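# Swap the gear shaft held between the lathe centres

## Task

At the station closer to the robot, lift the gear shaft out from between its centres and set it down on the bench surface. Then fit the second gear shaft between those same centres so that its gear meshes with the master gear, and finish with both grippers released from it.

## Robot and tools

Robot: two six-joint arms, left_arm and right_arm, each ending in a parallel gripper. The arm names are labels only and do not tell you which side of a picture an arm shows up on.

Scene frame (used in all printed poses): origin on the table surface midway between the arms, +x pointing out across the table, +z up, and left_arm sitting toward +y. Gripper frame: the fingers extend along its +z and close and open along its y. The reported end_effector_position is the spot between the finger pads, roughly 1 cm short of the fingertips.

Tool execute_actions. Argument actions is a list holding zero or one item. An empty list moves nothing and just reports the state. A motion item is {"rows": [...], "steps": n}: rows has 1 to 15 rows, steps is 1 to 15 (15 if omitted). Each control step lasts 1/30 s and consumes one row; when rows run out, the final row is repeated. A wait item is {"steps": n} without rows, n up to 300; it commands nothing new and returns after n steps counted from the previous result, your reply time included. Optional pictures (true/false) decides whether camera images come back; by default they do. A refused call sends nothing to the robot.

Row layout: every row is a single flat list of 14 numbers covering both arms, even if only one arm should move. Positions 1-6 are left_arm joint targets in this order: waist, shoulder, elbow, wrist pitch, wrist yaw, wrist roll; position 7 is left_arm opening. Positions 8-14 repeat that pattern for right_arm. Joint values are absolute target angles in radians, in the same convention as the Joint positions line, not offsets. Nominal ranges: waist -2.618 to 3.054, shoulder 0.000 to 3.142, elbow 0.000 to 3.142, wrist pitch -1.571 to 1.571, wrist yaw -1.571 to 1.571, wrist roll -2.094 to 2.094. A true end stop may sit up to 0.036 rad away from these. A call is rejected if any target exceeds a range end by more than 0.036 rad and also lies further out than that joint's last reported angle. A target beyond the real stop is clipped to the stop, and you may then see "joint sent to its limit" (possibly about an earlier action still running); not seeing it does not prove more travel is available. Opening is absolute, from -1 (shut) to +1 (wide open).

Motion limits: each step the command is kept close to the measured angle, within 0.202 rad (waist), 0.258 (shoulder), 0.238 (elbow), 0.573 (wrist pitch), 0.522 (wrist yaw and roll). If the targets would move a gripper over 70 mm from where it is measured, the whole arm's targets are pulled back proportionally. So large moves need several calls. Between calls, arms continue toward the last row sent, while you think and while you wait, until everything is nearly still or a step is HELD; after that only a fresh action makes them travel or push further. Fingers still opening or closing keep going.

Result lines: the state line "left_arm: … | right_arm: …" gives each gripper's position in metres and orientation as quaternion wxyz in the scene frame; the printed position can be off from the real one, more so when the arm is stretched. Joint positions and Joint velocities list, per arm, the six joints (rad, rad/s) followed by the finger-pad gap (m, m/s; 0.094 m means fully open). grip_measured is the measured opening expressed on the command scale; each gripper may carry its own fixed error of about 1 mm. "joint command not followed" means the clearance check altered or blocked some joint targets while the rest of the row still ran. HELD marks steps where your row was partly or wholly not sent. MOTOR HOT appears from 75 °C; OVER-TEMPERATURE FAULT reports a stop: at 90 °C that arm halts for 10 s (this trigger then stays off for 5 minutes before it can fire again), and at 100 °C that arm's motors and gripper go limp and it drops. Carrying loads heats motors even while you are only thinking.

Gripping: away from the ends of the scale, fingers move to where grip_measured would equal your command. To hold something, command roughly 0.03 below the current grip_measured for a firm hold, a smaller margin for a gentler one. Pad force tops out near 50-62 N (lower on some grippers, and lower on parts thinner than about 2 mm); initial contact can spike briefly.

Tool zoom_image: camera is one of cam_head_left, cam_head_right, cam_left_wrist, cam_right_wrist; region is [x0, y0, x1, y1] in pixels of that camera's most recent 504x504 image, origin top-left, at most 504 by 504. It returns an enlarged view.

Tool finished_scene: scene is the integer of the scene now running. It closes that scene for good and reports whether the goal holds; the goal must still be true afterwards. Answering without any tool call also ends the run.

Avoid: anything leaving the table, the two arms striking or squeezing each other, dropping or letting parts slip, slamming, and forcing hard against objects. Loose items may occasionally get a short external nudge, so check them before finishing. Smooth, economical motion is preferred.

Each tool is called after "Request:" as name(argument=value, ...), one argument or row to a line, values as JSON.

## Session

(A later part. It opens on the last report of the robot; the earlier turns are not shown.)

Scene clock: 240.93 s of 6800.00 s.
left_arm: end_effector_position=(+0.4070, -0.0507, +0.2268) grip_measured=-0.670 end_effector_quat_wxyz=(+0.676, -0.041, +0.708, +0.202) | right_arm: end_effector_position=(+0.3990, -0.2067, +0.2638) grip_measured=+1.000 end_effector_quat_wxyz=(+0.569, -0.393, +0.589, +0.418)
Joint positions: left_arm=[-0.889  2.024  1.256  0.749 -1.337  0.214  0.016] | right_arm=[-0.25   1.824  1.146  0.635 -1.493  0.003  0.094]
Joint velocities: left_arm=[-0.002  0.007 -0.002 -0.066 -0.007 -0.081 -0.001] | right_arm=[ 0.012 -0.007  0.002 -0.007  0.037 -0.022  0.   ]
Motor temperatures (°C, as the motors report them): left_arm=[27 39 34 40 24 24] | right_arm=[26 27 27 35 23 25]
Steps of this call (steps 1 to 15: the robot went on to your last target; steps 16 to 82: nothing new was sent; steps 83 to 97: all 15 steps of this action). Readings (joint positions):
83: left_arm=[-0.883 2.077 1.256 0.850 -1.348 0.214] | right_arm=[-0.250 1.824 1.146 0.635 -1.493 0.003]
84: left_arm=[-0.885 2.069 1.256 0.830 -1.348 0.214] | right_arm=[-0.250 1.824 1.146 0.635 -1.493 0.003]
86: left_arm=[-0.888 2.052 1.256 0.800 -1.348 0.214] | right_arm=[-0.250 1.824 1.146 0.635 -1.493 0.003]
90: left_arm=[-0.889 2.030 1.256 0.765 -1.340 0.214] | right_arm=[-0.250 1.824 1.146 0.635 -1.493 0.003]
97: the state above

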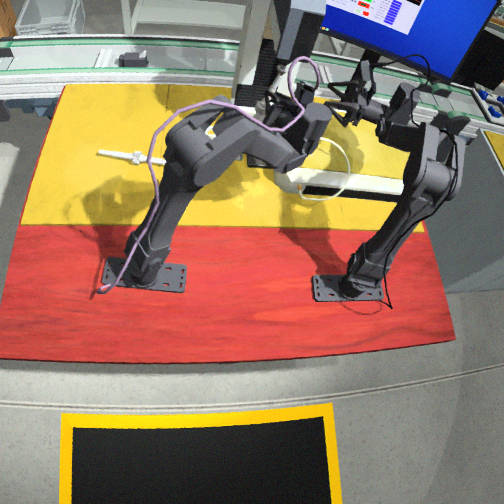

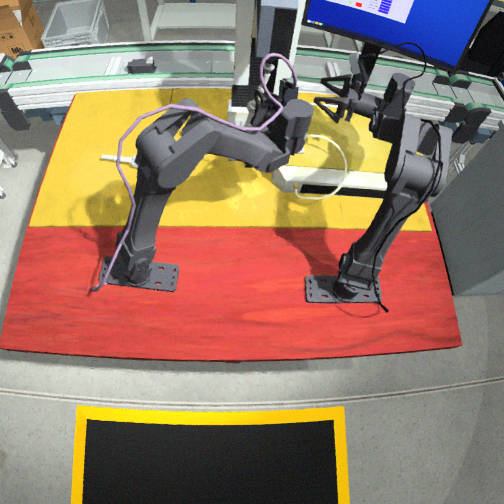

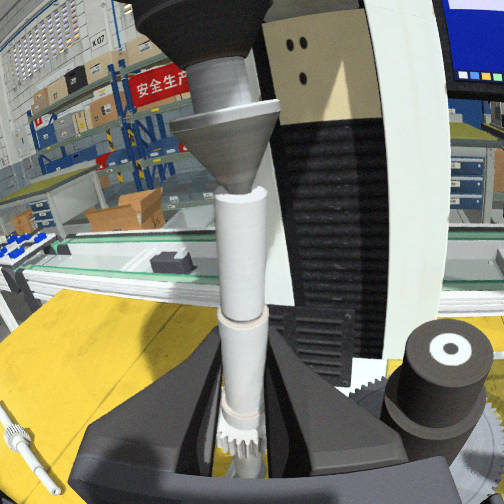

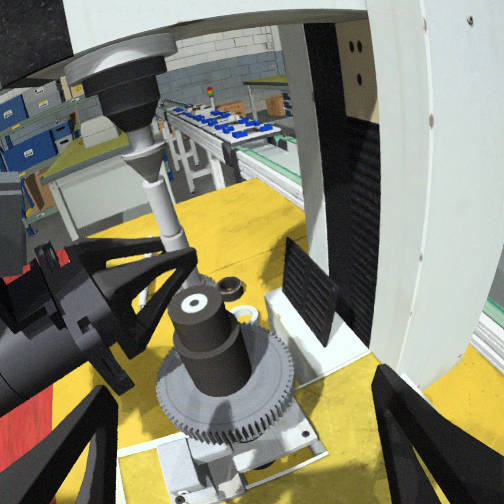

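A little more lift, then swing in.

Request:
execute_actions(
  actions=[
    {"rows":[[-0.915,1.93,1.38,0.78,-1.31,0.35,-0.76,-0.25,1.8,1.15,0.65,-1.5,0,1]],"steps":10},
  ],
  pictures=false,
)

Request:
execute_actions(
  actions=[
    {"rows":[[-0.915,1.93,1.38,0.82,-1.26,0.0,-0.76,-0.25,1.8,1.15,0.65,-1.5,0,1]]},
  ],
)

Scene clock: 259.53 s of 6800.00 s.
left_arm: end_effector_position=(+0.4065, -0.0510, +0.2356) grip_measured=-0.669 end_effector_quat_wxyz=(+0.674, -0.044, +0.706, +0.214) | right_arm: end_effector_position=(+0.3990, -0.2067, +0.2638) grip_measured=+1.000 end_effector_quat_wxyz=(+0.569, -0.393, +0.589, +0.418)
Joint positions: left_arm=[-0.893  2.023  1.287  0.732 -1.362  0.241  0.016] | right_arm=[-0.25   1.824  1.146  0.635 -1.493  0.003  0.094]
Joint velocities: left_arm=[ 0.007 -0.017  0.027 -0.051 -0.007  0.037  0.   ] | right_arm=[-0.007  0.002  0.012 -0.022 -0.037 -0.037  0.   ]
Motor temperatures (°C, as the motors report them): left_arm=[27 46 38 41 24 25] | right_arm=[26 29 27 35 23 25]
Steps of this call (steps 1 to 15: the robot went on to your last target; steps 16 to 90: nothing new was sent; then 15.27 s passed at rest; steps 91 to 100: all 10 steps of this action). Readings (joint positions):
91: left_arm=[-0.890 2.023 1.259 0.742 -1.338 0.216] | right_arm=[-0.250 1.824 1.146 0.635 -1.493 0.003]
92: left_arm=[-0.890 2.023 1.264 0.736 -1.341 0.219] | right_arm=[-0.250 1.824 1.146 0.635 -1.493 0.003]
94: left_arm=[-0.891 2.023 1.274 0.733 -1.350 0.226] | right_arm=[-0.250 1.824 1.146 0.635 -1.493 0.003]
98: left_arm=[-0.893 2.023 1.285 0.732 -1.361 0.238] | right_arm=[-0.250 1.824 1.146 0.635 -1.493 0.003]
100: the state above

Scene clock: 260.03 s of 6800.00 s.
left_arm: end_effector_position=(+0.4099, -0.0596, +0.2312) grip_measured=-0.669 end_effector_quat_wxyz=(+0.691, -0.094, +0.705, +0.129) | right_arm: end_effector_position=(+0.3990, -0.2067, +0.2638) grip_measured=+1.000 end_effector_quat_wxyz=(+0.569, -0.393, +0.589, +0.418)
Joint positions: left_arm=[-0.892  2.023  1.287  0.694 -1.309  0.011  0.016] | right_arm=[-0.25   1.824  1.146  0.635 -1.493  0.003  0.094]
Joint velocities: left_arm=[ 0.007  0.002  0.022 -0.081 -0.022 -0.081 -0.001] | right_arm=[ 0.012  0.012 -0.022  0.007  0.007  0.051  0.   ]
Motor temperatures (°C, as the motors report them): left_arm=[27 46 38 41 24 25] | right_arm=[26 29 27 35 23 25]
Steps of this call (steps 1 to 15: all 15 steps of this action). Readings (joint positions):
1: left_arm=[-0.893 2.023 1.287 0.732 -1.362 0.201] | right_arm=[-0.250 1.824 1.146 0.635 -1.493 0.003]
2: left_arm=[-0.893 2.023 1.287 0.727 -1.357 0.168] | right_arm=[-0.250 1.824 1.146 0.635 -1.493 0.003]
4: left_arm=[-0.892 2.023 1.287 0.717 -1.339 0.115] | right_arm=[-0.250 1.824 1.146 0.635 -1.493 0.003]
8: left_arm=[-0.892 2.023 1.287 0.705 -1.320 0.053] | right_arm=[-0.250 1.824 1.146 0.635 -1.493 0.003]
15: the state above

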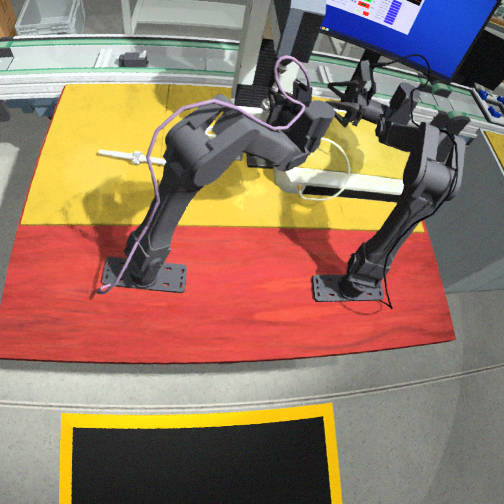

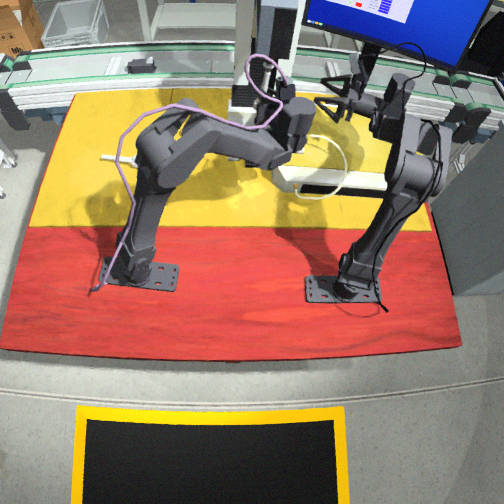

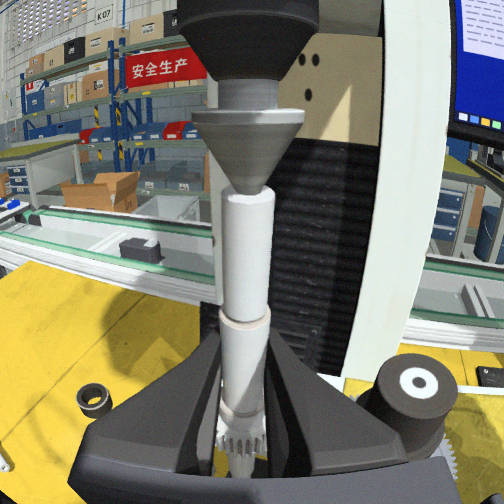

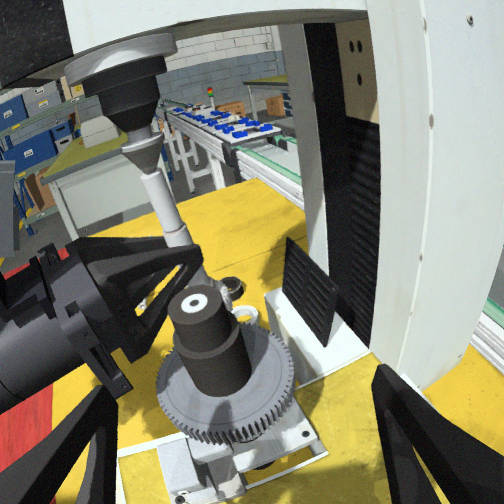

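Request:
execute_actions(
  actions=[
    {"rows":[[-0.94,1.93,1.38,0.84,-1.28,0.0,-0.76,-0.7,0.8,0.6,0.2,-0.3,0,-1]]},
  ],
  pictures=false,
)

Request:
execute_actions(
  actions=[
    {"rows":[[-0.94,1.93,1.38,0.84,-1.28,0.0,-0.76,-0.4,0.1,0.0,-0.15,0.4,0,-1]]},
  ],
  pictures=false,
)

Request:
execute_actions(
  actions=[
    {"rows":[[-0.94,1.93,1.38,0.84,-1.28,0.0,-0.76,1.0,0.2,0.0,-0.1,0.6,0,-1]]},
  ],
  pictures=false,
)

Request:
execute_actions(
  actions=[
    {"steps":12},
  ],
)

Scene clock: 270.37 s of 6800.00 s.
left_arm: end_effector_position=(+0.4089, -0.0611, +0.2306) grip_measured=-0.669 end_effector_quat_wxyz=(+0.692, -0.098, +0.705, +0.123) | right_arm: end_effector_position=(+0.2674, -0.4363, +0.2936) grip_measured=-0.982 end_effector_quat_wxyz=(+0.678, +0.117, +0.721, -0.085)
Joint positions: left_arm=[-0.896  2.023  1.287  0.689 -1.308 -0.007  0.016] | right_arm=[-0.707  0.876  0.592  0.211 -0.442  0.004  0.001]
Joint velocities: left_arm=[ 0.002 -0.017 -0.002  0.007  0.022 -0.095  0.   ] | right_arm=[-0.012 -1.814  0.002  0.388  0.828 -0.051  0.001]
Motor temperatures (°C, as the motors report them): left_arm=[27 47 38 44 24 24] | right_arm=[26 29 27 35 23 25]
Steps of this call (steps 1 to 30: the robot went on to your last target; steps 31 to 90: nothing new was sent; then 6.83 s passed at rest; steps 91 to 105: all 15 steps of this action). Readings (joint positions):
91: left_arm=[-0.893 2.023 1.287 0.689 -1.304 -0.006] | right_arm=[-0.262 1.798 1.121 0.596 -1.432 0.001]
92: left_arm=[-0.894 2.023 1.287 0.689 -1.306 -0.006] | right_arm=[-0.287 1.748 1.064 0.540 -1.359 0.001]
94: left_arm=[-0.896 2.023 1.287 0.689 -1.308 -0.007] | right_arm=[-0.375 1.636 0.948 0.455 -1.224 0.001]
98: left_arm=[-0.896 2.023 1.287 0.689 -1.308 -0.007] | right_arm=[-0.583 1.410 0.739 0.350 -0.949 0.001]
105: the state above

Scene clock: 270.87 s of 6800.00 s.
left_arm: end_effector_position=(+0.4089, -0.0611, +0.2306) grip_measured=-0.669 end_effector_quat_wxyz=(+0.692, -0.098, +0.705, +0.123) | right_arm: end_effector_position=(+0.1637, -0.4200, +0.1243) grip_measured=-0.982 end_effector_quat_wxyz=(+0.565, +0.260, +0.744, -0.246)
Joint positions: left_arm=[-0.896  2.023  1.287  0.689 -1.308 -0.007  0.016] | right_arm=[-0.411  0.127  0.017 -0.145  0.303  0.004  0.001]
Joint velocities: left_arm=[-0.007 -0.002  0.012  0.022 -0.022  0.037  0.001] | right_arm=[ 0.012  0.012  0.007 -0.198  0.593  0.007  0.001]
Motor temperatures (°C, as the motors report them): left_arm=[27 47 38 44 24 24] | right_arm=[26 29 27 35 23 25]
joint sent to its limit (right arm) — the command would take joint 3 (elbow) past its lower limit, so that joint was sent only as far as its limit.
Steps of this call (steps 1 to 15: all 15 steps of this action). Readings (joint positions):
1: left_arm=[-0.896 2.023 1.287 0.689 -1.308 -0.007] | right_arm=[-0.686 0.812 0.583 0.209 -0.378 0.004]
2: left_arm=[-0.896 2.023 1.287 0.689 -1.308 -0.007] | right_arm=[-0.645 0.744 0.559 0.194 -0.315 0.004]
4: left_arm=[-0.896 2.023 1.287 0.689 -1.308 -0.007] | right_arm=[-0.552 0.616 0.481 0.143 -0.195 0.004]
8: left_arm=[-0.896 2.023 1.287 0.689 -1.308 -0.007] | right_arm=[-0.441 0.371 0.277 0.036 0.036 0.004]
15: the state above

Scene clock: 271.37 s of 6800.00 s.
left_arm: end_effector_position=(+0.4089, -0.0611, +0.2306) grip_measured=-0.669 end_effector_quat_wxyz=(+0.692, -0.098, +0.705, +0.123) | right_arm: end_effector_position=(+0.2027, -0.2143, +0.1218) grip_measured=-0.982 end_effector_quat_wxyz=(+0.614, -0.082, +0.784, -0.034)
Joint positions: left_arm=[-0.896  2.023  1.287  0.689 -1.308 -0.007  0.016] | right_arm=[ 0.667  0.19   0.017 -0.121  0.576  0.004  0.001]
Joint velocities: left_arm=[ 0.002  0.007 -0.012 -0.022 -0.051  0.007 -0.001] | right_arm=[ 2.151 -0.007 -0.002 -0.037 -0.007  0.007  0.001]
Motor temperatures (°C, as the motors report them): left_arm=[27 47 38 44 24 24] | right_arm=[26 29 27 35 23 25]
joint sent to its limit (right arm) — the command would take joint 3 (elbow) past its lower limit, so that joint was sent only as far as its limit.
Steps of this call (steps 1 to 15: all 15 steps of this action). Readings (joint positions):
1: left_arm=[-0.896 2.023 1.287 0.689 -1.308 -0.007] | right_arm=[-0.377 0.137 0.017 -0.141 0.362 0.005]
2: left_arm=[-0.896 2.023 1.287 0.689 -1.308 -0.007] | right_arm=[-0.307 0.157 0.017 -0.133 0.413 0.005]
4: left_arm=[-0.896 2.023 1.287 0.689 -1.308 -0.007] | right_arm=[-0.158 0.184 0.017 -0.131 0.476 0.005]
8: left_arm=[-0.896 2.023 1.287 0.689 -1.308 -0.007] | right_arm=[0.142 0.190 0.017 -0.127 0.541 0.004]
15: the state above

Scene clock: 271.77 s of 6800.00 s.
left_arm: end_effector_position=(+0.4089, -0.0611, +0.2306) grip_measured=-0.669 end_effector_quat_wxyz=(+0.692, -0.098, +0.705, +0.123) | right_arm: end_effector_position=(+0.1724, -0.1427, +0.1224) grip_measured=-0.982 end_effector_quat_wxyz=(+0.613, -0.207, +0.760, +0.064)
Joint positions: left_arm=[-0.896  2.023  1.287  0.689 -1.308 -0.007  0.016] | right_arm=[ 0.994  0.19   0.017 -0.119  0.583  0.002  0.001]
Joint velocities: left_arm=[-0.007 -0.007 -0.007  0.051 -0.066 -0.007  0.   ] | right_arm=[-0.012 -0.007  0.017  0.037  0.022 -0.007 -0.001]
Motor temperatures (°C, as the motors report them): left_arm=[27 47 38 44 24 24] | right_arm=[26 29 27 35 23 25]
joint sent to its limit (right arm) — the command would take joint 3 (elbow) past its lower limit, so that joint was sent only as far as its limit.
Steps of this call (steps 1 to 12: the robot went on to your last target). Readings (joint positions):
1: left_arm=[-0.896 2.023 1.287 0.689 -1.308 -0.007] | right_arm=[0.742 0.190 0.017 -0.121 0.578 0.004]
2: left_arm=[-0.896 2.023 1.287 0.689 -1.308 -0.007] | right_arm=[0.817 0.190 0.017 -0.120 0.581 0.003]
4: left_arm=[-0.896 2.023 1.287 0.689 -1.308 -0.007] | right_arm=[0.945 0.190 0.017 -0.120 0.581 0.003]
8: left_arm=[-0.896 2.023 1.287 0.689 -1.308 -0.007] | right_arm=[0.994 0.190 0.017 -0.119 0.581 0.002]
12: the state above

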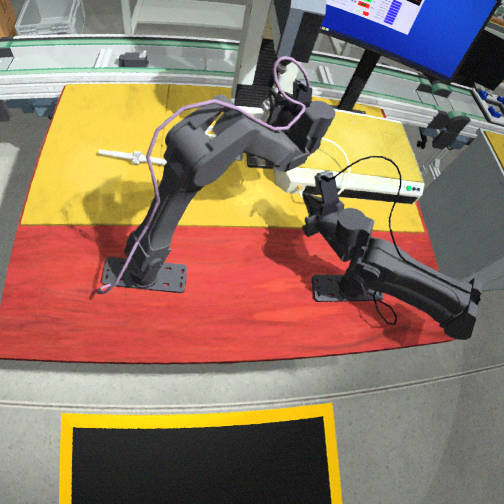

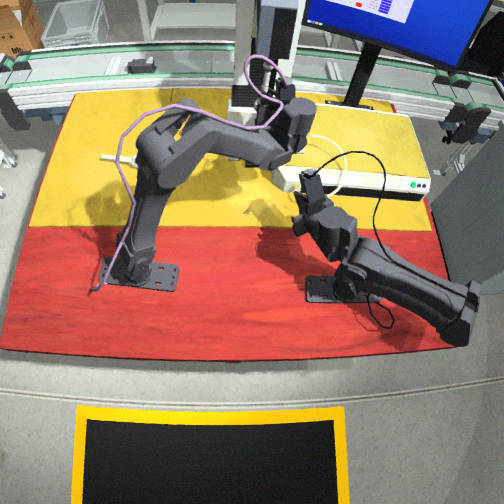

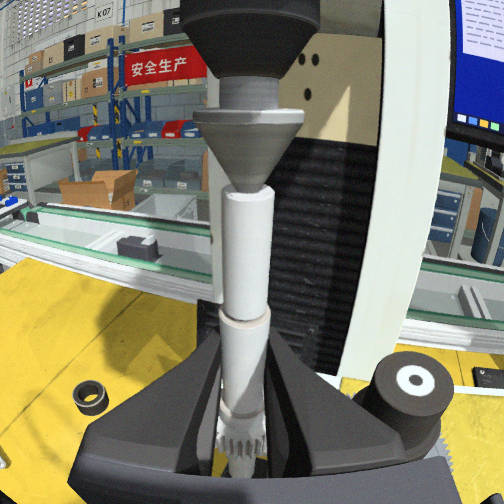

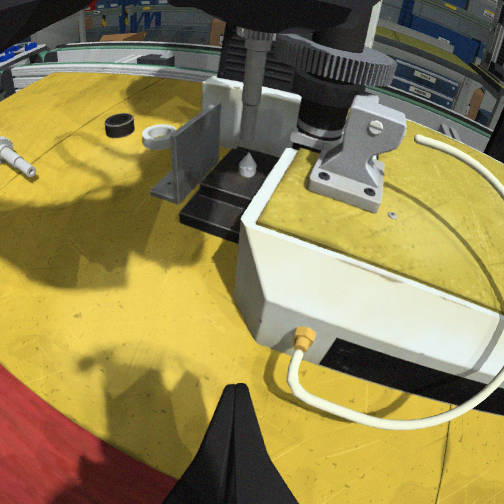

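Great view; laterally nearly aligned. Pull back harder with a lighter grip.

Request:
execute_actions(
  actions=[
    {"rows":[[-0.965,1.95,1.35,0.82,-1.27,-0.01,-0.69,1.0,0.2,0.02,-0.1,0.6,0,-1]]},
  ],
)

Request:
zoom_image(
  camera="cam_right_wrist",
  region=[180,20,340,200],
)

Scene clock: 275.87 s of 6800.00 s.
left_arm: end_effector_position=(+0.4024, -0.0628, +0.2308) grip_measured=-0.669 end_effector_quat_wxyz=(+0.692, -0.102, +0.704, +0.127) | right_arm: end_effector_position=(+0.1725, -0.1429, +0.1224) grip_measured=-0.982 end_effector_quat_wxyz=(+0.613, -0.206, +0.760, +0.063)
Joint positions: left_arm=[-0.912  2.023  1.287  0.689 -1.336 -0.009  0.016] | right_arm=[ 0.994  0.19   0.017 -0.119  0.584  0.002  0.001]
Joint velocities: left_arm=[-0.017  0.017  0.042 -0.022 -0.007 -0.022  0.001] | right_arm=[-0.017  0.007 -0.027  0.037 -0.051  0.007  0.   ]
Motor temperatures (°C, as the motors report them): left_arm=[27 47 38 45 24 24] | right_arm=[26 28 27 36 23 25]
joint sent to its limit (right arm) — the command would take joint 3 (elbow) past its lower limit, so that joint was sent only as far as its limit.
Steps of this call (steps 1 to 30: the robot went on to your last target; steps 31 to 90: nothing new was sent; then 0.60 s passed at rest; steps 91 to 105: all 15 steps of this action). Readings (joint positions):
91: left_arm=[-0.898 2.023 1.287 0.689 -1.308 -0.008] | right_arm=[0.994 0.190 0.017 -0.119 0.584 0.002]
92: left_arm=[-0.900 2.023 1.287 0.689 -1.311 -0.009] | right_arm=[0.994 0.190 0.017 -0.119 0.584 0.002]
94: left_arm=[-0.907 2.023 1.287 0.689 -1.323 -0.012] | right_arm=[0.994 0.190 0.017 -0.119 0.584 0.002]
98: left_arm=[-0.912 2.023 1.287 0.689 -1.336 -0.009] | right_arm=[0.994 0.190 0.017 -0.119 0.584 0.002]
105: the state above

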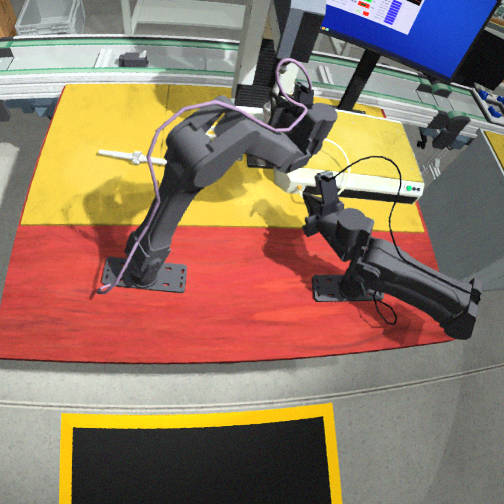

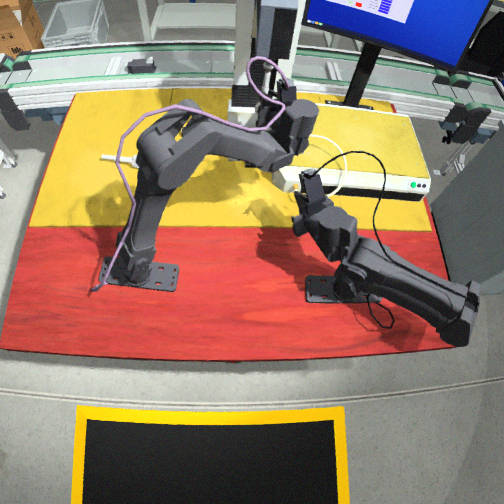

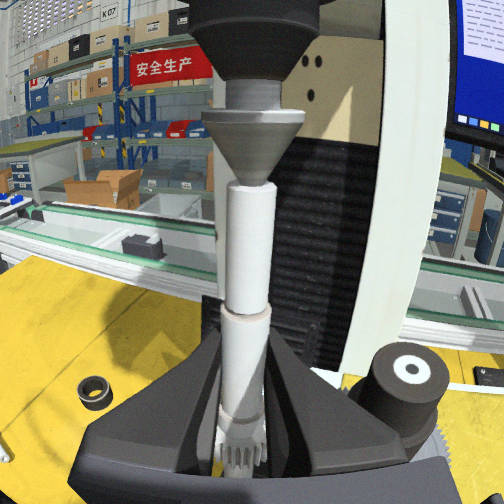

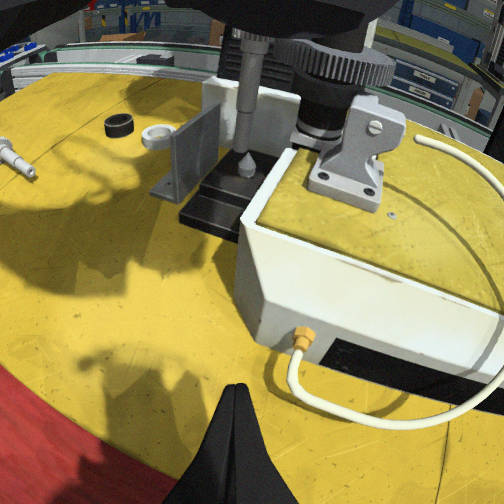

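Region (180, 20, 340, 200) of cam_right_wrist's 504x504 image, scaled by 2.800, with more detail than that image has.

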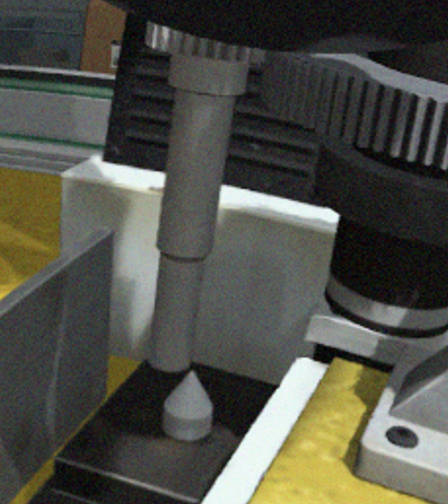

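Request:
execute_actions(
  actions=[
    {"rows":[[-0.92,1.95,1.35,0.82,-1.27,-0.09,-0.74,1.0,0.2,0.03,-0.1,0.6,0,-1]]},
  ],
)

Request:
zoom_image(
  camera="cam_right_wrist",
  region=[180,20,340,200],
)

Scene clock: 280.27 s of 6800.00 s.
left_arm: end_effector_position=(+0.4058, -0.0620, +0.2305) grip_measured=-0.669 end_effector_quat_wxyz=(+0.694, -0.112, +0.703, +0.113) | right_arm: end_effector_position=(+0.1725, -0.1429, +0.1224) grip_measured=-0.982 end_effector_quat_wxyz=(+0.613, -0.206, +0.760, +0.063)
Joint positions: left_arm=[-0.903  2.023  1.287  0.687 -1.321 -0.043  0.016] | right_arm=[ 0.994  0.19   0.017 -0.119  0.584  0.002  0.001]
Joint velocities: left_arm=[ 0.002 -0.007 -0.012 -0.037 -0.007  0.022 -0.001] | right_arm=[-0.022  0.002  0.007  0.037 -0.095 -0.007  0.001]
Motor temperatures (°C, as the motors report them): left_arm=[27 47 38 46 24 24] | right_arm=[26 27 27 36 23 25]
Steps of this call (steps 1 to 15: the robot went on to your last target; steps 16 to 90: nothing new was sent; then 0.90 s passed at rest; steps 91 to 105: all 15 steps of this action). Readings (joint positions):
91: left_arm=[-0.909 2.023 1.287 0.689 -1.335 -0.018] | right_arm=[0.994 0.190 0.017 -0.119 0.584 0.002]
92: left_arm=[-0.907 2.023 1.287 0.689 -1.330 -0.026] | right_arm=[0.994 0.190 0.017 -0.119 0.584 0.002]
94: left_arm=[-0.904 2.023 1.287 0.689 -1.321 -0.037] | right_arm=[0.994 0.190 0.017 -0.119 0.584 0.002]
98: left_arm=[-0.903 2.023 1.287 0.687 -1.321 -0.042] | right_arm=[0.994 0.190 0.017 -0.119 0.584 0.002]
105: the state above

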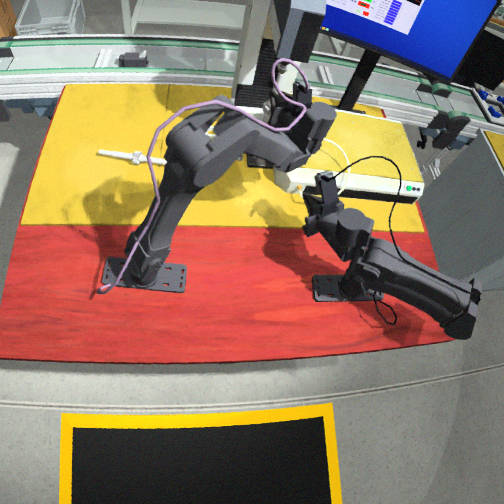

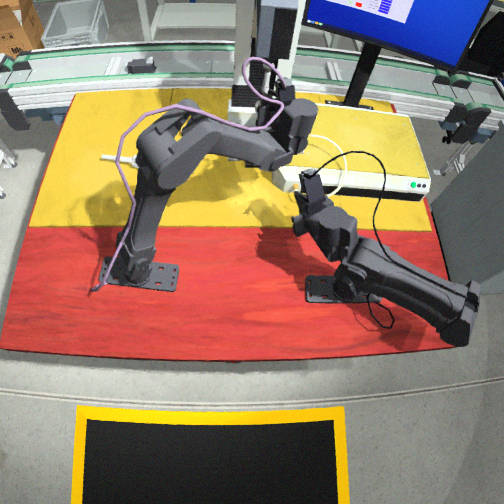

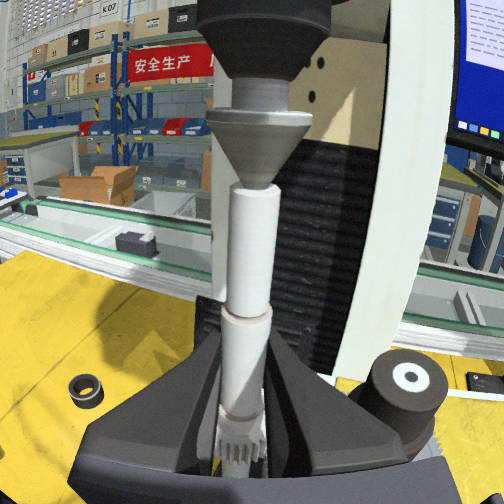

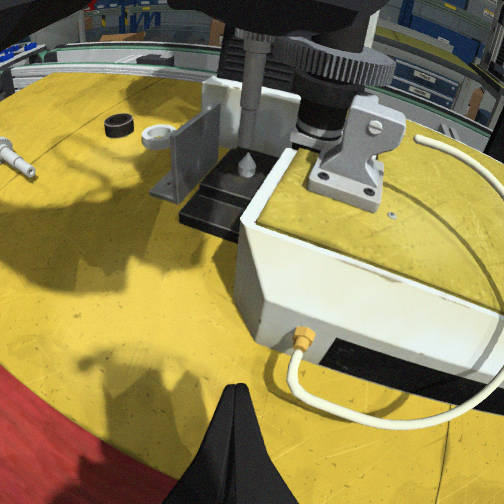

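Region (180, 20, 340, 200) of cam_right_wrist's 504x504 image, scaled by 2.800, with more detail than that image has.

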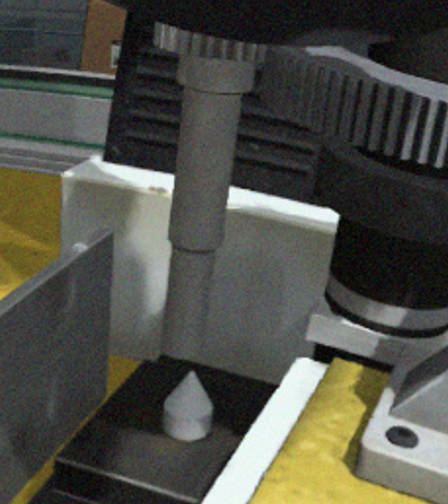

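Sprang partly back. Hold the pull and lower a bit.

Request:
execute_actions(
  actions=[
    {"rows":[[-0.96,1.95,1.35,0.82,-1.24,-0.13,-0.70,1.0,0.2,0.03,-0.1,0.6,0,-1]]},
  ],
  pictures=false,
)

Request:
execute_actions(
  actions=[
    {"rows":[[-0.955,1.995,1.33,0.84,-1.24,-0.13,-0.72,1.0,0.2,0.03,-0.1,0.6,0,-1]]},
  ],
)

Request:
zoom_image(
  camera="cam_right_wrist",
  region=[180,20,340,200],
)

Scene clock: 284.40 s of 6800.00 s.
left_arm: end_effector_position=(+0.4039, -0.0649, +0.2297) grip_measured=-0.669 end_effector_quat_wxyz=(+0.695, -0.118, +0.702, +0.101) | right_arm: end_effector_position=(+0.1725, -0.1429, +0.1224) grip_measured=-0.982 end_effector_quat_wxyz=(+0.613, -0.206, +0.760, +0.063)
Joint positions: left_arm=[-0.91   2.023  1.287  0.68  -1.319 -0.076  0.016] | right_arm=[ 0.994  0.19   0.017 -0.119  0.584  0.002  0.001]
Joint velocities: left_arm=[-0.022  0.007  0.007  0.081 -0.066 -0.051  0.   ] | right_arm=[-0.002  0.007 -0.017 -0.037 -0.11  -0.066  0.   ]
Motor temperatures (°C, as the motors report them): left_arm=[27 47 38 47 24 24] | right_arm=[26 27 27 36 23 25]
Steps of this call (steps 1 to 15: the robot went on to your last target; steps 16 to 90: nothing new was sent; then 0.63 s passed at rest; steps 91 to 105: all 15 steps of this action). Readings (joint positions):
91: left_arm=[-0.905 2.023 1.287 0.686 -1.320 -0.048] | right_arm=[0.994 0.190 0.017 -0.119 0.584 0.002]
92: left_arm=[-0.907 2.023 1.287 0.685 -1.321 -0.054] | right_arm=[0.994 0.190 0.017 -0.119 0.584 0.002]
94: left_arm=[-0.909 2.023 1.287 0.683 -1.321 -0.066] | right_arm=[0.994 0.190 0.017 -0.119 0.584 0.002]
98: left_arm=[-0.910 2.023 1.287 0.681 -1.319 -0.075] | right_arm=[0.994 0.190 0.017 -0.119 0.584 0.002]
105: the state above

Scene clock: 284.90 s of 6800.00 s.
left_arm: end_effector_position=(+0.4043, -0.0649, +0.2243) grip_measured=-0.669 end_effector_quat_wxyz=(+0.694, -0.120, +0.703, +0.103) | right_arm: end_effector_position=(+0.1725, -0.1429, +0.1224) grip_measured=-0.982 end_effector_quat_wxyz=(+0.613, -0.206, +0.760, +0.063)
Joint positions: left_arm=[-0.91   2.035  1.287  0.681 -1.325 -0.086  0.016] | right_arm=[ 0.994  0.19   0.017 -0.119  0.584  0.002  0.001]
Joint velocities: left_arm=[-0.007 -0.002  0.002  0.051  0.007 -0.037 -0.   ] | right_arm=[ 0.002  0.007 -0.007 -0.081 -0.022  0.007  0.   ]
Motor temperatures (°C, as the motors report them): left_arm=[27 47 38 47 24 24] | right_arm=[26 27 27 36 23 25]
Steps of this call (steps 1 to 15: all 15 steps of this action). Readings (joint positions):
1: left_arm=[-0.910 2.025 1.287 0.680 -1.319 -0.077] | right_arm=[0.994 0.190 0.017 -0.119 0.584 0.002]
2: left_arm=[-0.910 2.026 1.287 0.681 -1.319 -0.078] | right_arm=[0.994 0.190 0.017 -0.119 0.584 0.002]
4: left_arm=[-0.910 2.030 1.287 0.681 -1.322 -0.082] | right_arm=[0.994 0.190 0.017 -0.119 0.584 0.002]
8: left_arm=[-0.910 2.035 1.287 0.681 -1.325 -0.086] | right_arm=[0.994 0.190 0.017 -0.119 0.584 0.002]
15: the state above

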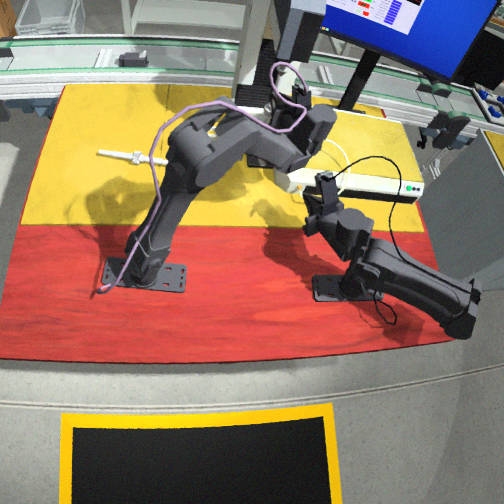

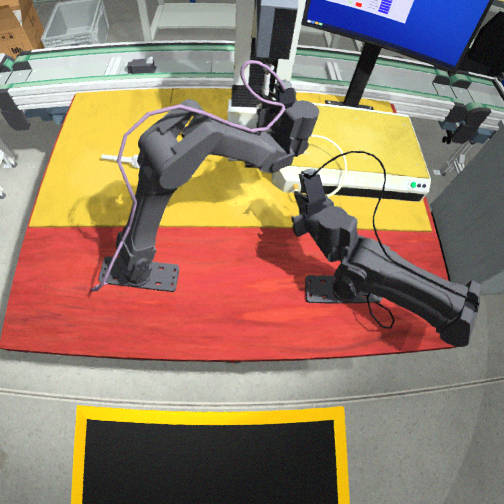

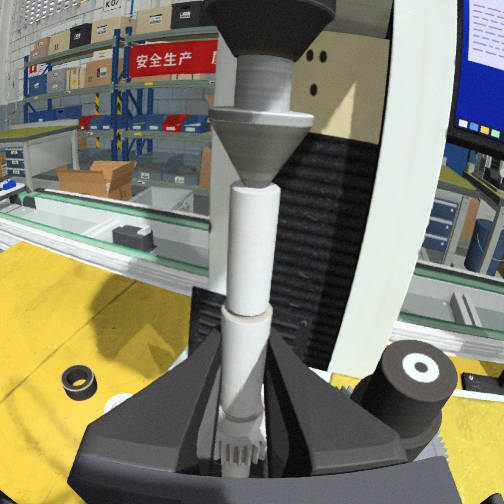

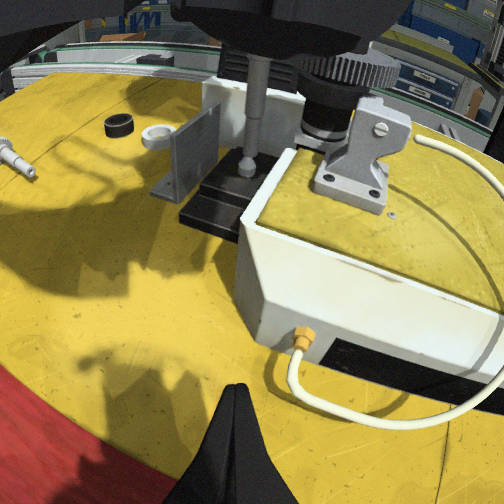

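Region (180, 20, 340, 200) of cam_right_wrist's 504x504 image, scaled by 2.800, with more detail than that image has.

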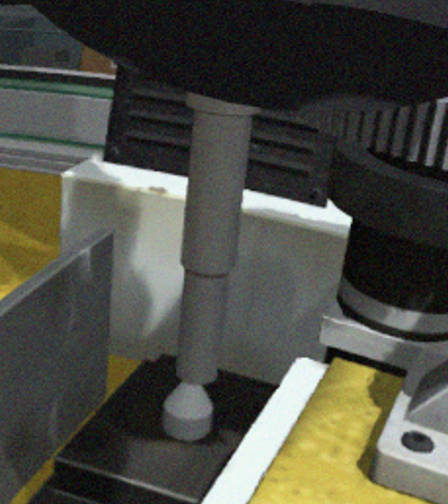

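Tip is under the end; ease left a touch and lower.

Request:
execute_actions(
  actions=[
    {"rows":[[-0.95,2.02,1.31,0.82,-1.29,-0.09,-0.72,1.0,0.2,0.03,-0.1,0.6,0,-1]]},
  ],
)

Request:
zoom_image(
  camera="cam_right_wrist",
  region=[180,20,340,200],
)

Scene clock: 288.03 s of 6800.00 s.
left_arm: end_effector_position=(+0.4044, -0.0641, +0.2199) grip_measured=-0.669 end_effector_quat_wxyz=(+0.692, -0.119, +0.703, +0.113) | right_arm: end_effector_position=(+0.1725, -0.1429, +0.1224) grip_measured=-0.982 end_effector_quat_wxyz=(+0.613, -0.206, +0.760, +0.063)
Joint positions: left_arm=[-0.91   2.048  1.287  0.693 -1.337 -0.074  0.016] | right_arm=[ 0.994  0.19   0.017 -0.119  0.584  0.002  0.001]
Joint velocities: left_arm=[-0.002 -0.002 -0.002 -0.007 -0.081  0.007  0.   ] | right_arm=[ 0.002 -0.007 -0.012 -0.066  0.007  0.022 -0.   ]
Motor temperatures (°C, as the motors report them): left_arm=[27 46 38 48 24 24] | right_arm=[26 26 27 37 23 25]
Steps of this call (steps 1 to 15: the robot went on to your last target; steps 16 to 79: nothing new was sent; steps 80 to 94: all 15 steps of this action). Readings (joint positions):
80: left_arm=[-0.910 2.038 1.287 0.682 -1.329 -0.083] | right_arm=[0.994 0.190 0.017 -0.119 0.584 0.002]
81: left_arm=[-0.910 2.041 1.287 0.683 -1.332 -0.080] | right_arm=[0.994 0.190 0.017 -0.119 0.584 0.002]
83: left_arm=[-0.910 2.048 1.287 0.689 -1.337 -0.076] | right_arm=[0.994 0.190 0.017 -0.119 0.584 0.002]
87: left_arm=[-0.910 2.048 1.287 0.692 -1.337 -0.074] | right_arm=[0.994 0.190 0.017 -0.119 0.584 0.002]
94: the state above

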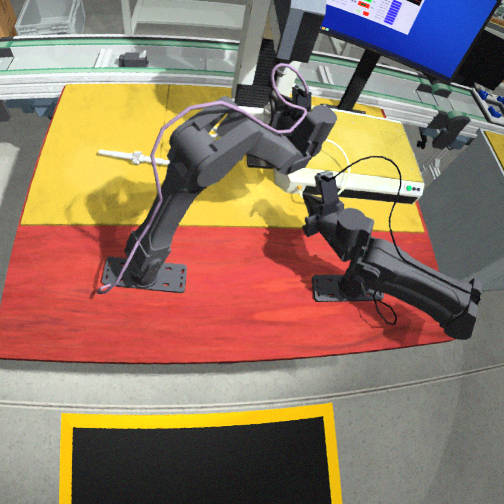

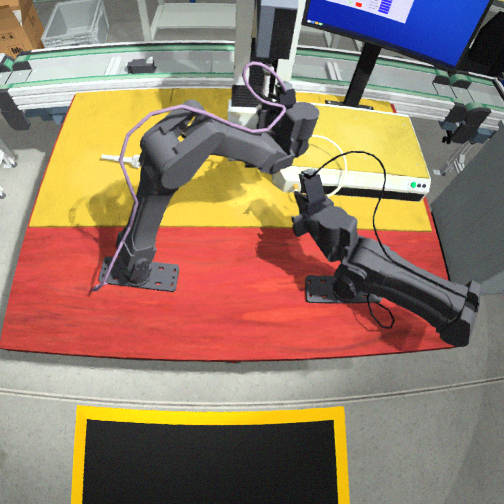

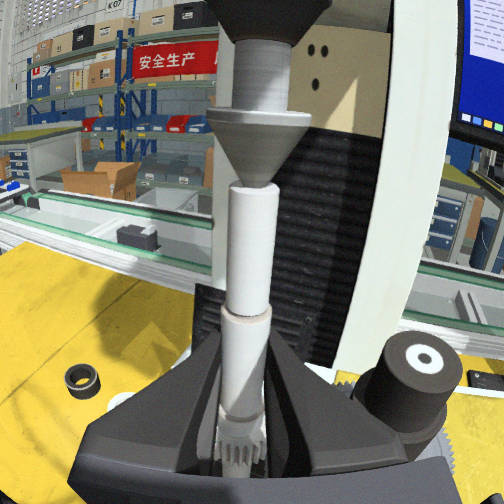

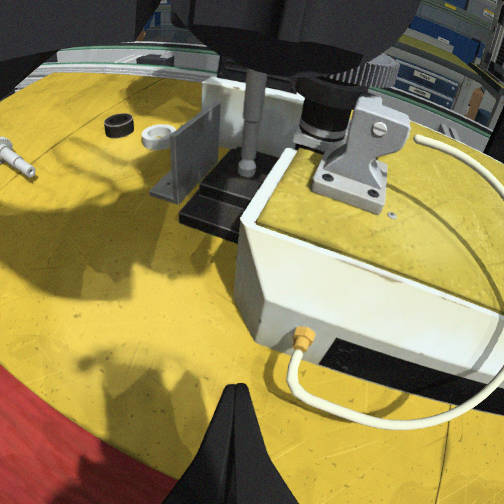

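Region (180, 20, 340, 200) of cam_right_wrist's 504x504 image, scaled by 2.800, with more detail than that image has.

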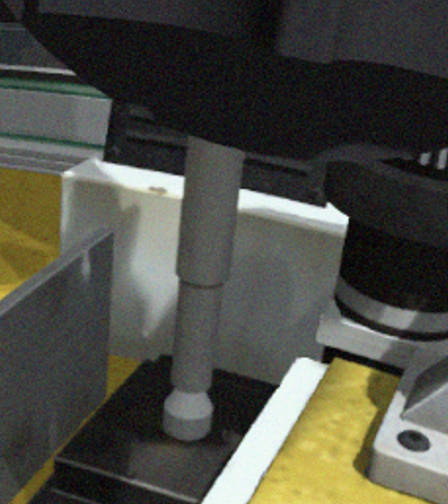

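Request:
execute_actions(
  actions=[
    {"rows":[[-0.895,1.93,1.12,0.8,-1.12,-0.05,-0.72,1.0,0.2,0.03,-0.1,0.6,0,-1]]},
  ],
  pictures=false,
)

Request:
execute_actions(
  actions=[
    {"rows":[[-0.895,1.94,1.13,0.78,-1.14,-0.05,-0.2,1.0,0.2,0.03,-0.1,0.6,0,-1]],"steps":8},
  ],
  pictures=false,
)

Request:
execute_actions(
  actions=[
    {"rows":[[-0.98,1.8,0.96,0.82,-1.18,0,-0.1,0.6,0.1,0.03,-0.3,0.6,0,-1]]},
  ],
)

Request:
zoom_image(
  camera="cam_left_wrist",
  region=[150,240,400,480],
)

Scene clock: 293.60 s of 6800.00 s.
left_arm: end_effector_position=(+0.4043, -0.0632, +0.2171) grip_measured=-0.669 end_effector_quat_wxyz=(+0.697, -0.054, +0.713, +0.058) | right_arm: end_effector_position=(+0.1725, -0.1429, +0.1224) grip_measured=-0.982 end_effector_quat_wxyz=(+0.613, -0.206, +0.760, +0.063)
Joint positions: left_arm=[-0.885  1.958  1.138  0.765 -1.142 -0.043  0.016] | right_arm=[ 0.994  0.19   0.017 -0.119  0.584  0.002  0.001]
Joint velocities: left_arm=[ 0.002 -0.017  0.007 -0.007  0.066 -0.022 -0.001] | right_arm=[ 0.002  0.007 -0.007  0.022  0.051  0.022  0.   ]
Motor temperatures (°C, as the motors report them): left_arm=[27 45 37 49 24 24] | right_arm=[26 26 28 37 23 25]
Steps of this call (steps 1 to 15: the robot went on to your last target; steps 16 to 90: nothing new was sent; then 2.07 s passed at rest; steps 91 to 105: all 15 steps of this action). Readings (joint positions):
91: left_arm=[-0.905 2.036 1.257 0.708 -1.311 -0.066] | right_arm=[0.994 0.190 0.017 -0.119 0.584 0.002]
92: left_arm=[-0.899 2.004 1.212 0.723 -1.250 -0.060] | right_arm=[0.994 0.190 0.017 -0.119 0.584 0.002]
94: left_arm=[-0.889 1.968 1.160 0.739 -1.172 -0.055] | right_arm=[0.994 0.190 0.017 -0.119 0.584 0.002]
98: left_arm=[-0.885 1.958 1.141 0.758 -1.145 -0.047] | right_arm=[0.994 0.190 0.017 -0.119 0.584 0.002]
105: the state above

Scene clock: 293.87 s of 6800.00 s.
left_arm: end_effector_position=(+0.4031, -0.0650, +0.2182) grip_measured=-0.202 end_effector_quat_wxyz=(+0.698, -0.055, +0.712, +0.054) | right_arm: end_effector_position=(+0.1725, -0.1429, +0.1224) grip_measured=-0.982 end_effector_quat_wxyz=(+0.613, -0.206, +0.760, +0.063)
Joint positions: left_arm=[-0.889  1.958  1.138  0.772 -1.142 -0.043  0.037] | right_arm=[ 0.994  0.19   0.017 -0.119  0.584  0.002  0.001]
Joint velocities: left_arm=[ 0.007  0.012  0.022 -0.037 -0.022 -0.037  0.001] | right_arm=[-0.002  0.002 -0.007 -0.081  0.022 -0.081 -0.   ]
Motor temperatures (°C, as the motors report them): left_arm=[27 45 36 48 24 24] | right_arm=[26 26 28 37 23 25]
Steps of this call (steps 1 to 8: all 8 steps of this action). Readings (joint positions):
1: left_arm=[-0.885 1.958 1.138 0.765 -1.142 -0.043] | right_arm=[0.994 0.190 0.017 -0.119 0.584 0.002]
2: left_arm=[-0.886 1.958 1.138 0.767 -1.142 -0.043] | right_arm=[0.994 0.190 0.017 -0.119 0.584 0.002]
4: left_arm=[-0.889 1.958 1.138 0.770 -1.142 -0.043] | right_arm=[0.994 0.190 0.017 -0.119 0.584 0.002]
8: the state above

Scene clock: 294.37 s of 6800.00 s.
left_arm: end_effector_position=(+0.3531, -0.0633, +0.2312) grip_measured=-0.102 end_effector_quat_wxyz=(+0.704, -0.026, +0.709, +0.033) | right_arm: end_effector_position=(+0.1725, -0.1429, +0.1224) grip_measured=-0.982 end_effector_quat_wxyz=(+0.613, -0.206, +0.760, +0.063)
Joint positions: left_arm=[-0.986  1.811  0.977  0.814 -1.168 -0.008  0.042] | right_arm=[ 0.994  0.19   0.017 -0.119  0.584  0.002  0.001]
Joint velocities: left_arm=[ 0.002  0.012 -0.022 -0.022  0.007 -0.022 -0.001] | right_arm=[-0.027 -0.002 -0.017 -0.022 -0.037 -0.051 -0.001]
Motor temperatures (°C, as the motors report them): left_arm=[27 45 36 48 24 24] | right_arm=[26 26 28 37 23 25]
A step of this action was HELD (marked below), so the robot has no last target. An arm can still carry out its HELD step.
Steps of this call (steps 1 to 15: all 15 steps of this action). Readings (joint positions):
1: left_arm=[-0.897 1.939 1.112 0.779 -1.138 -0.037] | right_arm=[0.994 0.190 0.017 -0.119 0.584 0.002] HELD
2: left_arm=[-0.914 1.900 1.056 0.781 -1.145 -0.031] | right_arm=[0.994 0.190 0.017 -0.119 0.584 0.002] HELD
3: left_arm=[-0.937 1.863 1.010 0.784 -1.155 -0.026] | right_arm=[0.994 0.190 0.017 -0.119 0.584 0.002] HELD
4: left_arm=[-0.958 1.838 0.986 0.787 -1.162 -0.022] | right_arm=[0.994 0.190 0.017 -0.119 0.584 0.002] HELD
5: left_arm=[-0.975 1.824 0.978 0.793 -1.165 -0.019] | right_arm=[0.994 0.190 0.017 -0.119 0.584 0.002] HELD
6: left_arm=[-0.985 1.817 0.977 0.799 -1.165 -0.017] | right_arm=[0.994 0.190 0.017 -0.119 0.584 0.002] HELD
7: left_arm=[-0.989 1.813 0.977 0.806 -1.165 -0.014] | right_arm=[0.994 0.190 0.017 -0.119 0.584 0.002] HELD
8: left_arm=[-0.989 1.811 0.977 0.810 -1.166 -0.013] | right_arm=[0.994 0.190 0.017 -0.119 0.584 0.002] HELD
9: left_arm=[-0.987 1.811 0.977 0.813 -1.166 -0.012] | right_arm=[0.994 0.190 0.017 -0.119 0.584 0.002] HELD
10: left_arm=[-0.987 1.811 0.977 0.813 -1.167 -0.011] | right_arm=[0.994 0.190 0.017 -0.119 0.584 0.002] HELD
11: left_arm=[-0.986 1.811 0.977 0.813 -1.168 -0.010] | right_arm=[0.994 0.190 0.017 -0.119 0.584 0.002] HELD
12: left_arm=[-0.986 1.811 0.977 0.814 -1.168 -0.009] | right_arm=[0.994 0.190 0.017 -0.119 0.584 0.002] HELD
13: left_arm=[-0.986 1.811 0.977 0.814 -1.168 -0.009] | right_arm=[0.994 0.190 0.017 -0.119 0.584 0.002] HELD
14: left_arm=[-0.986 1.811 0.977 0.814 -1.168 -0.008] | right_arm=[0.994 0.190 0.017 -0.119 0.584 0.002] HELD
15: the state above HELD
joint command not followed: on one or more control steps a check withheld the commanded joint targets of the right arm, and it was not sent them on those steps. On the call's last step the targets were still withheld.
cause: the commanded joint targets would bring two parts of the arm too close to each other (its upper arm (the part past joint 2) and its wrist (the part past joint 5), with joints 3 (elbow) to 5 (wrist yaw) between them); next, command targets that bring no two parts of the arm closer together.

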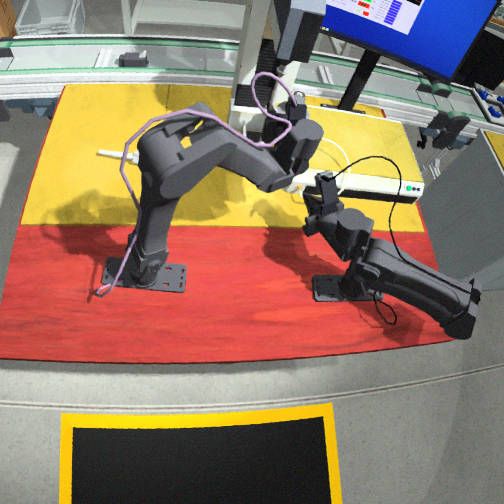

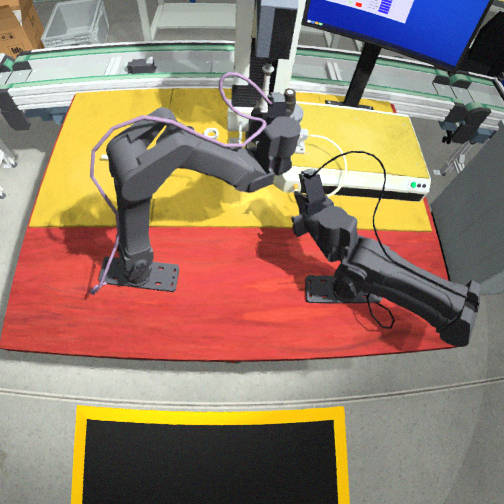

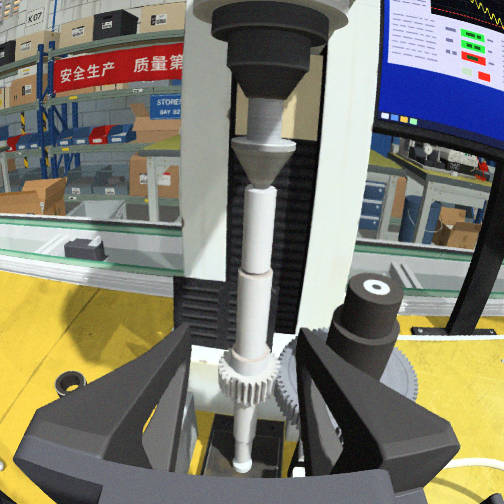

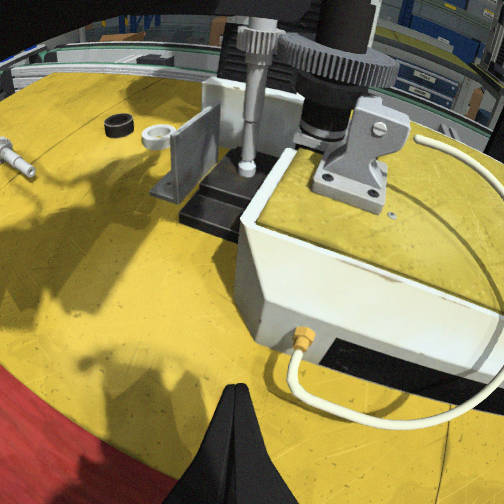

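Region (150, 240, 400, 480) of cam_left_wrist's 504x504 image, scaled by 2.016, with more detail than that image has; it fills the top 484 rows of this view, and the rest is white.

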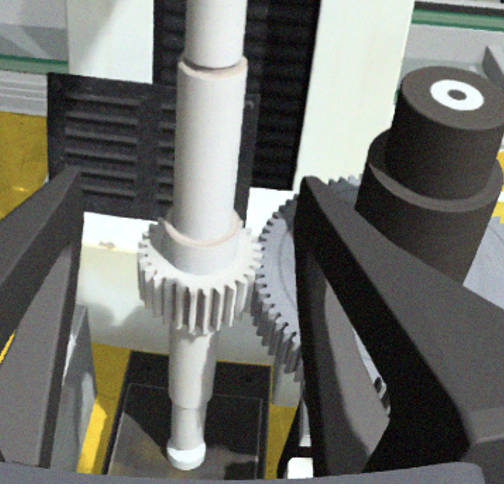

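Meshed.

Request:
finished_scene(
  scene=1,
)

The scene is finished: the task was done.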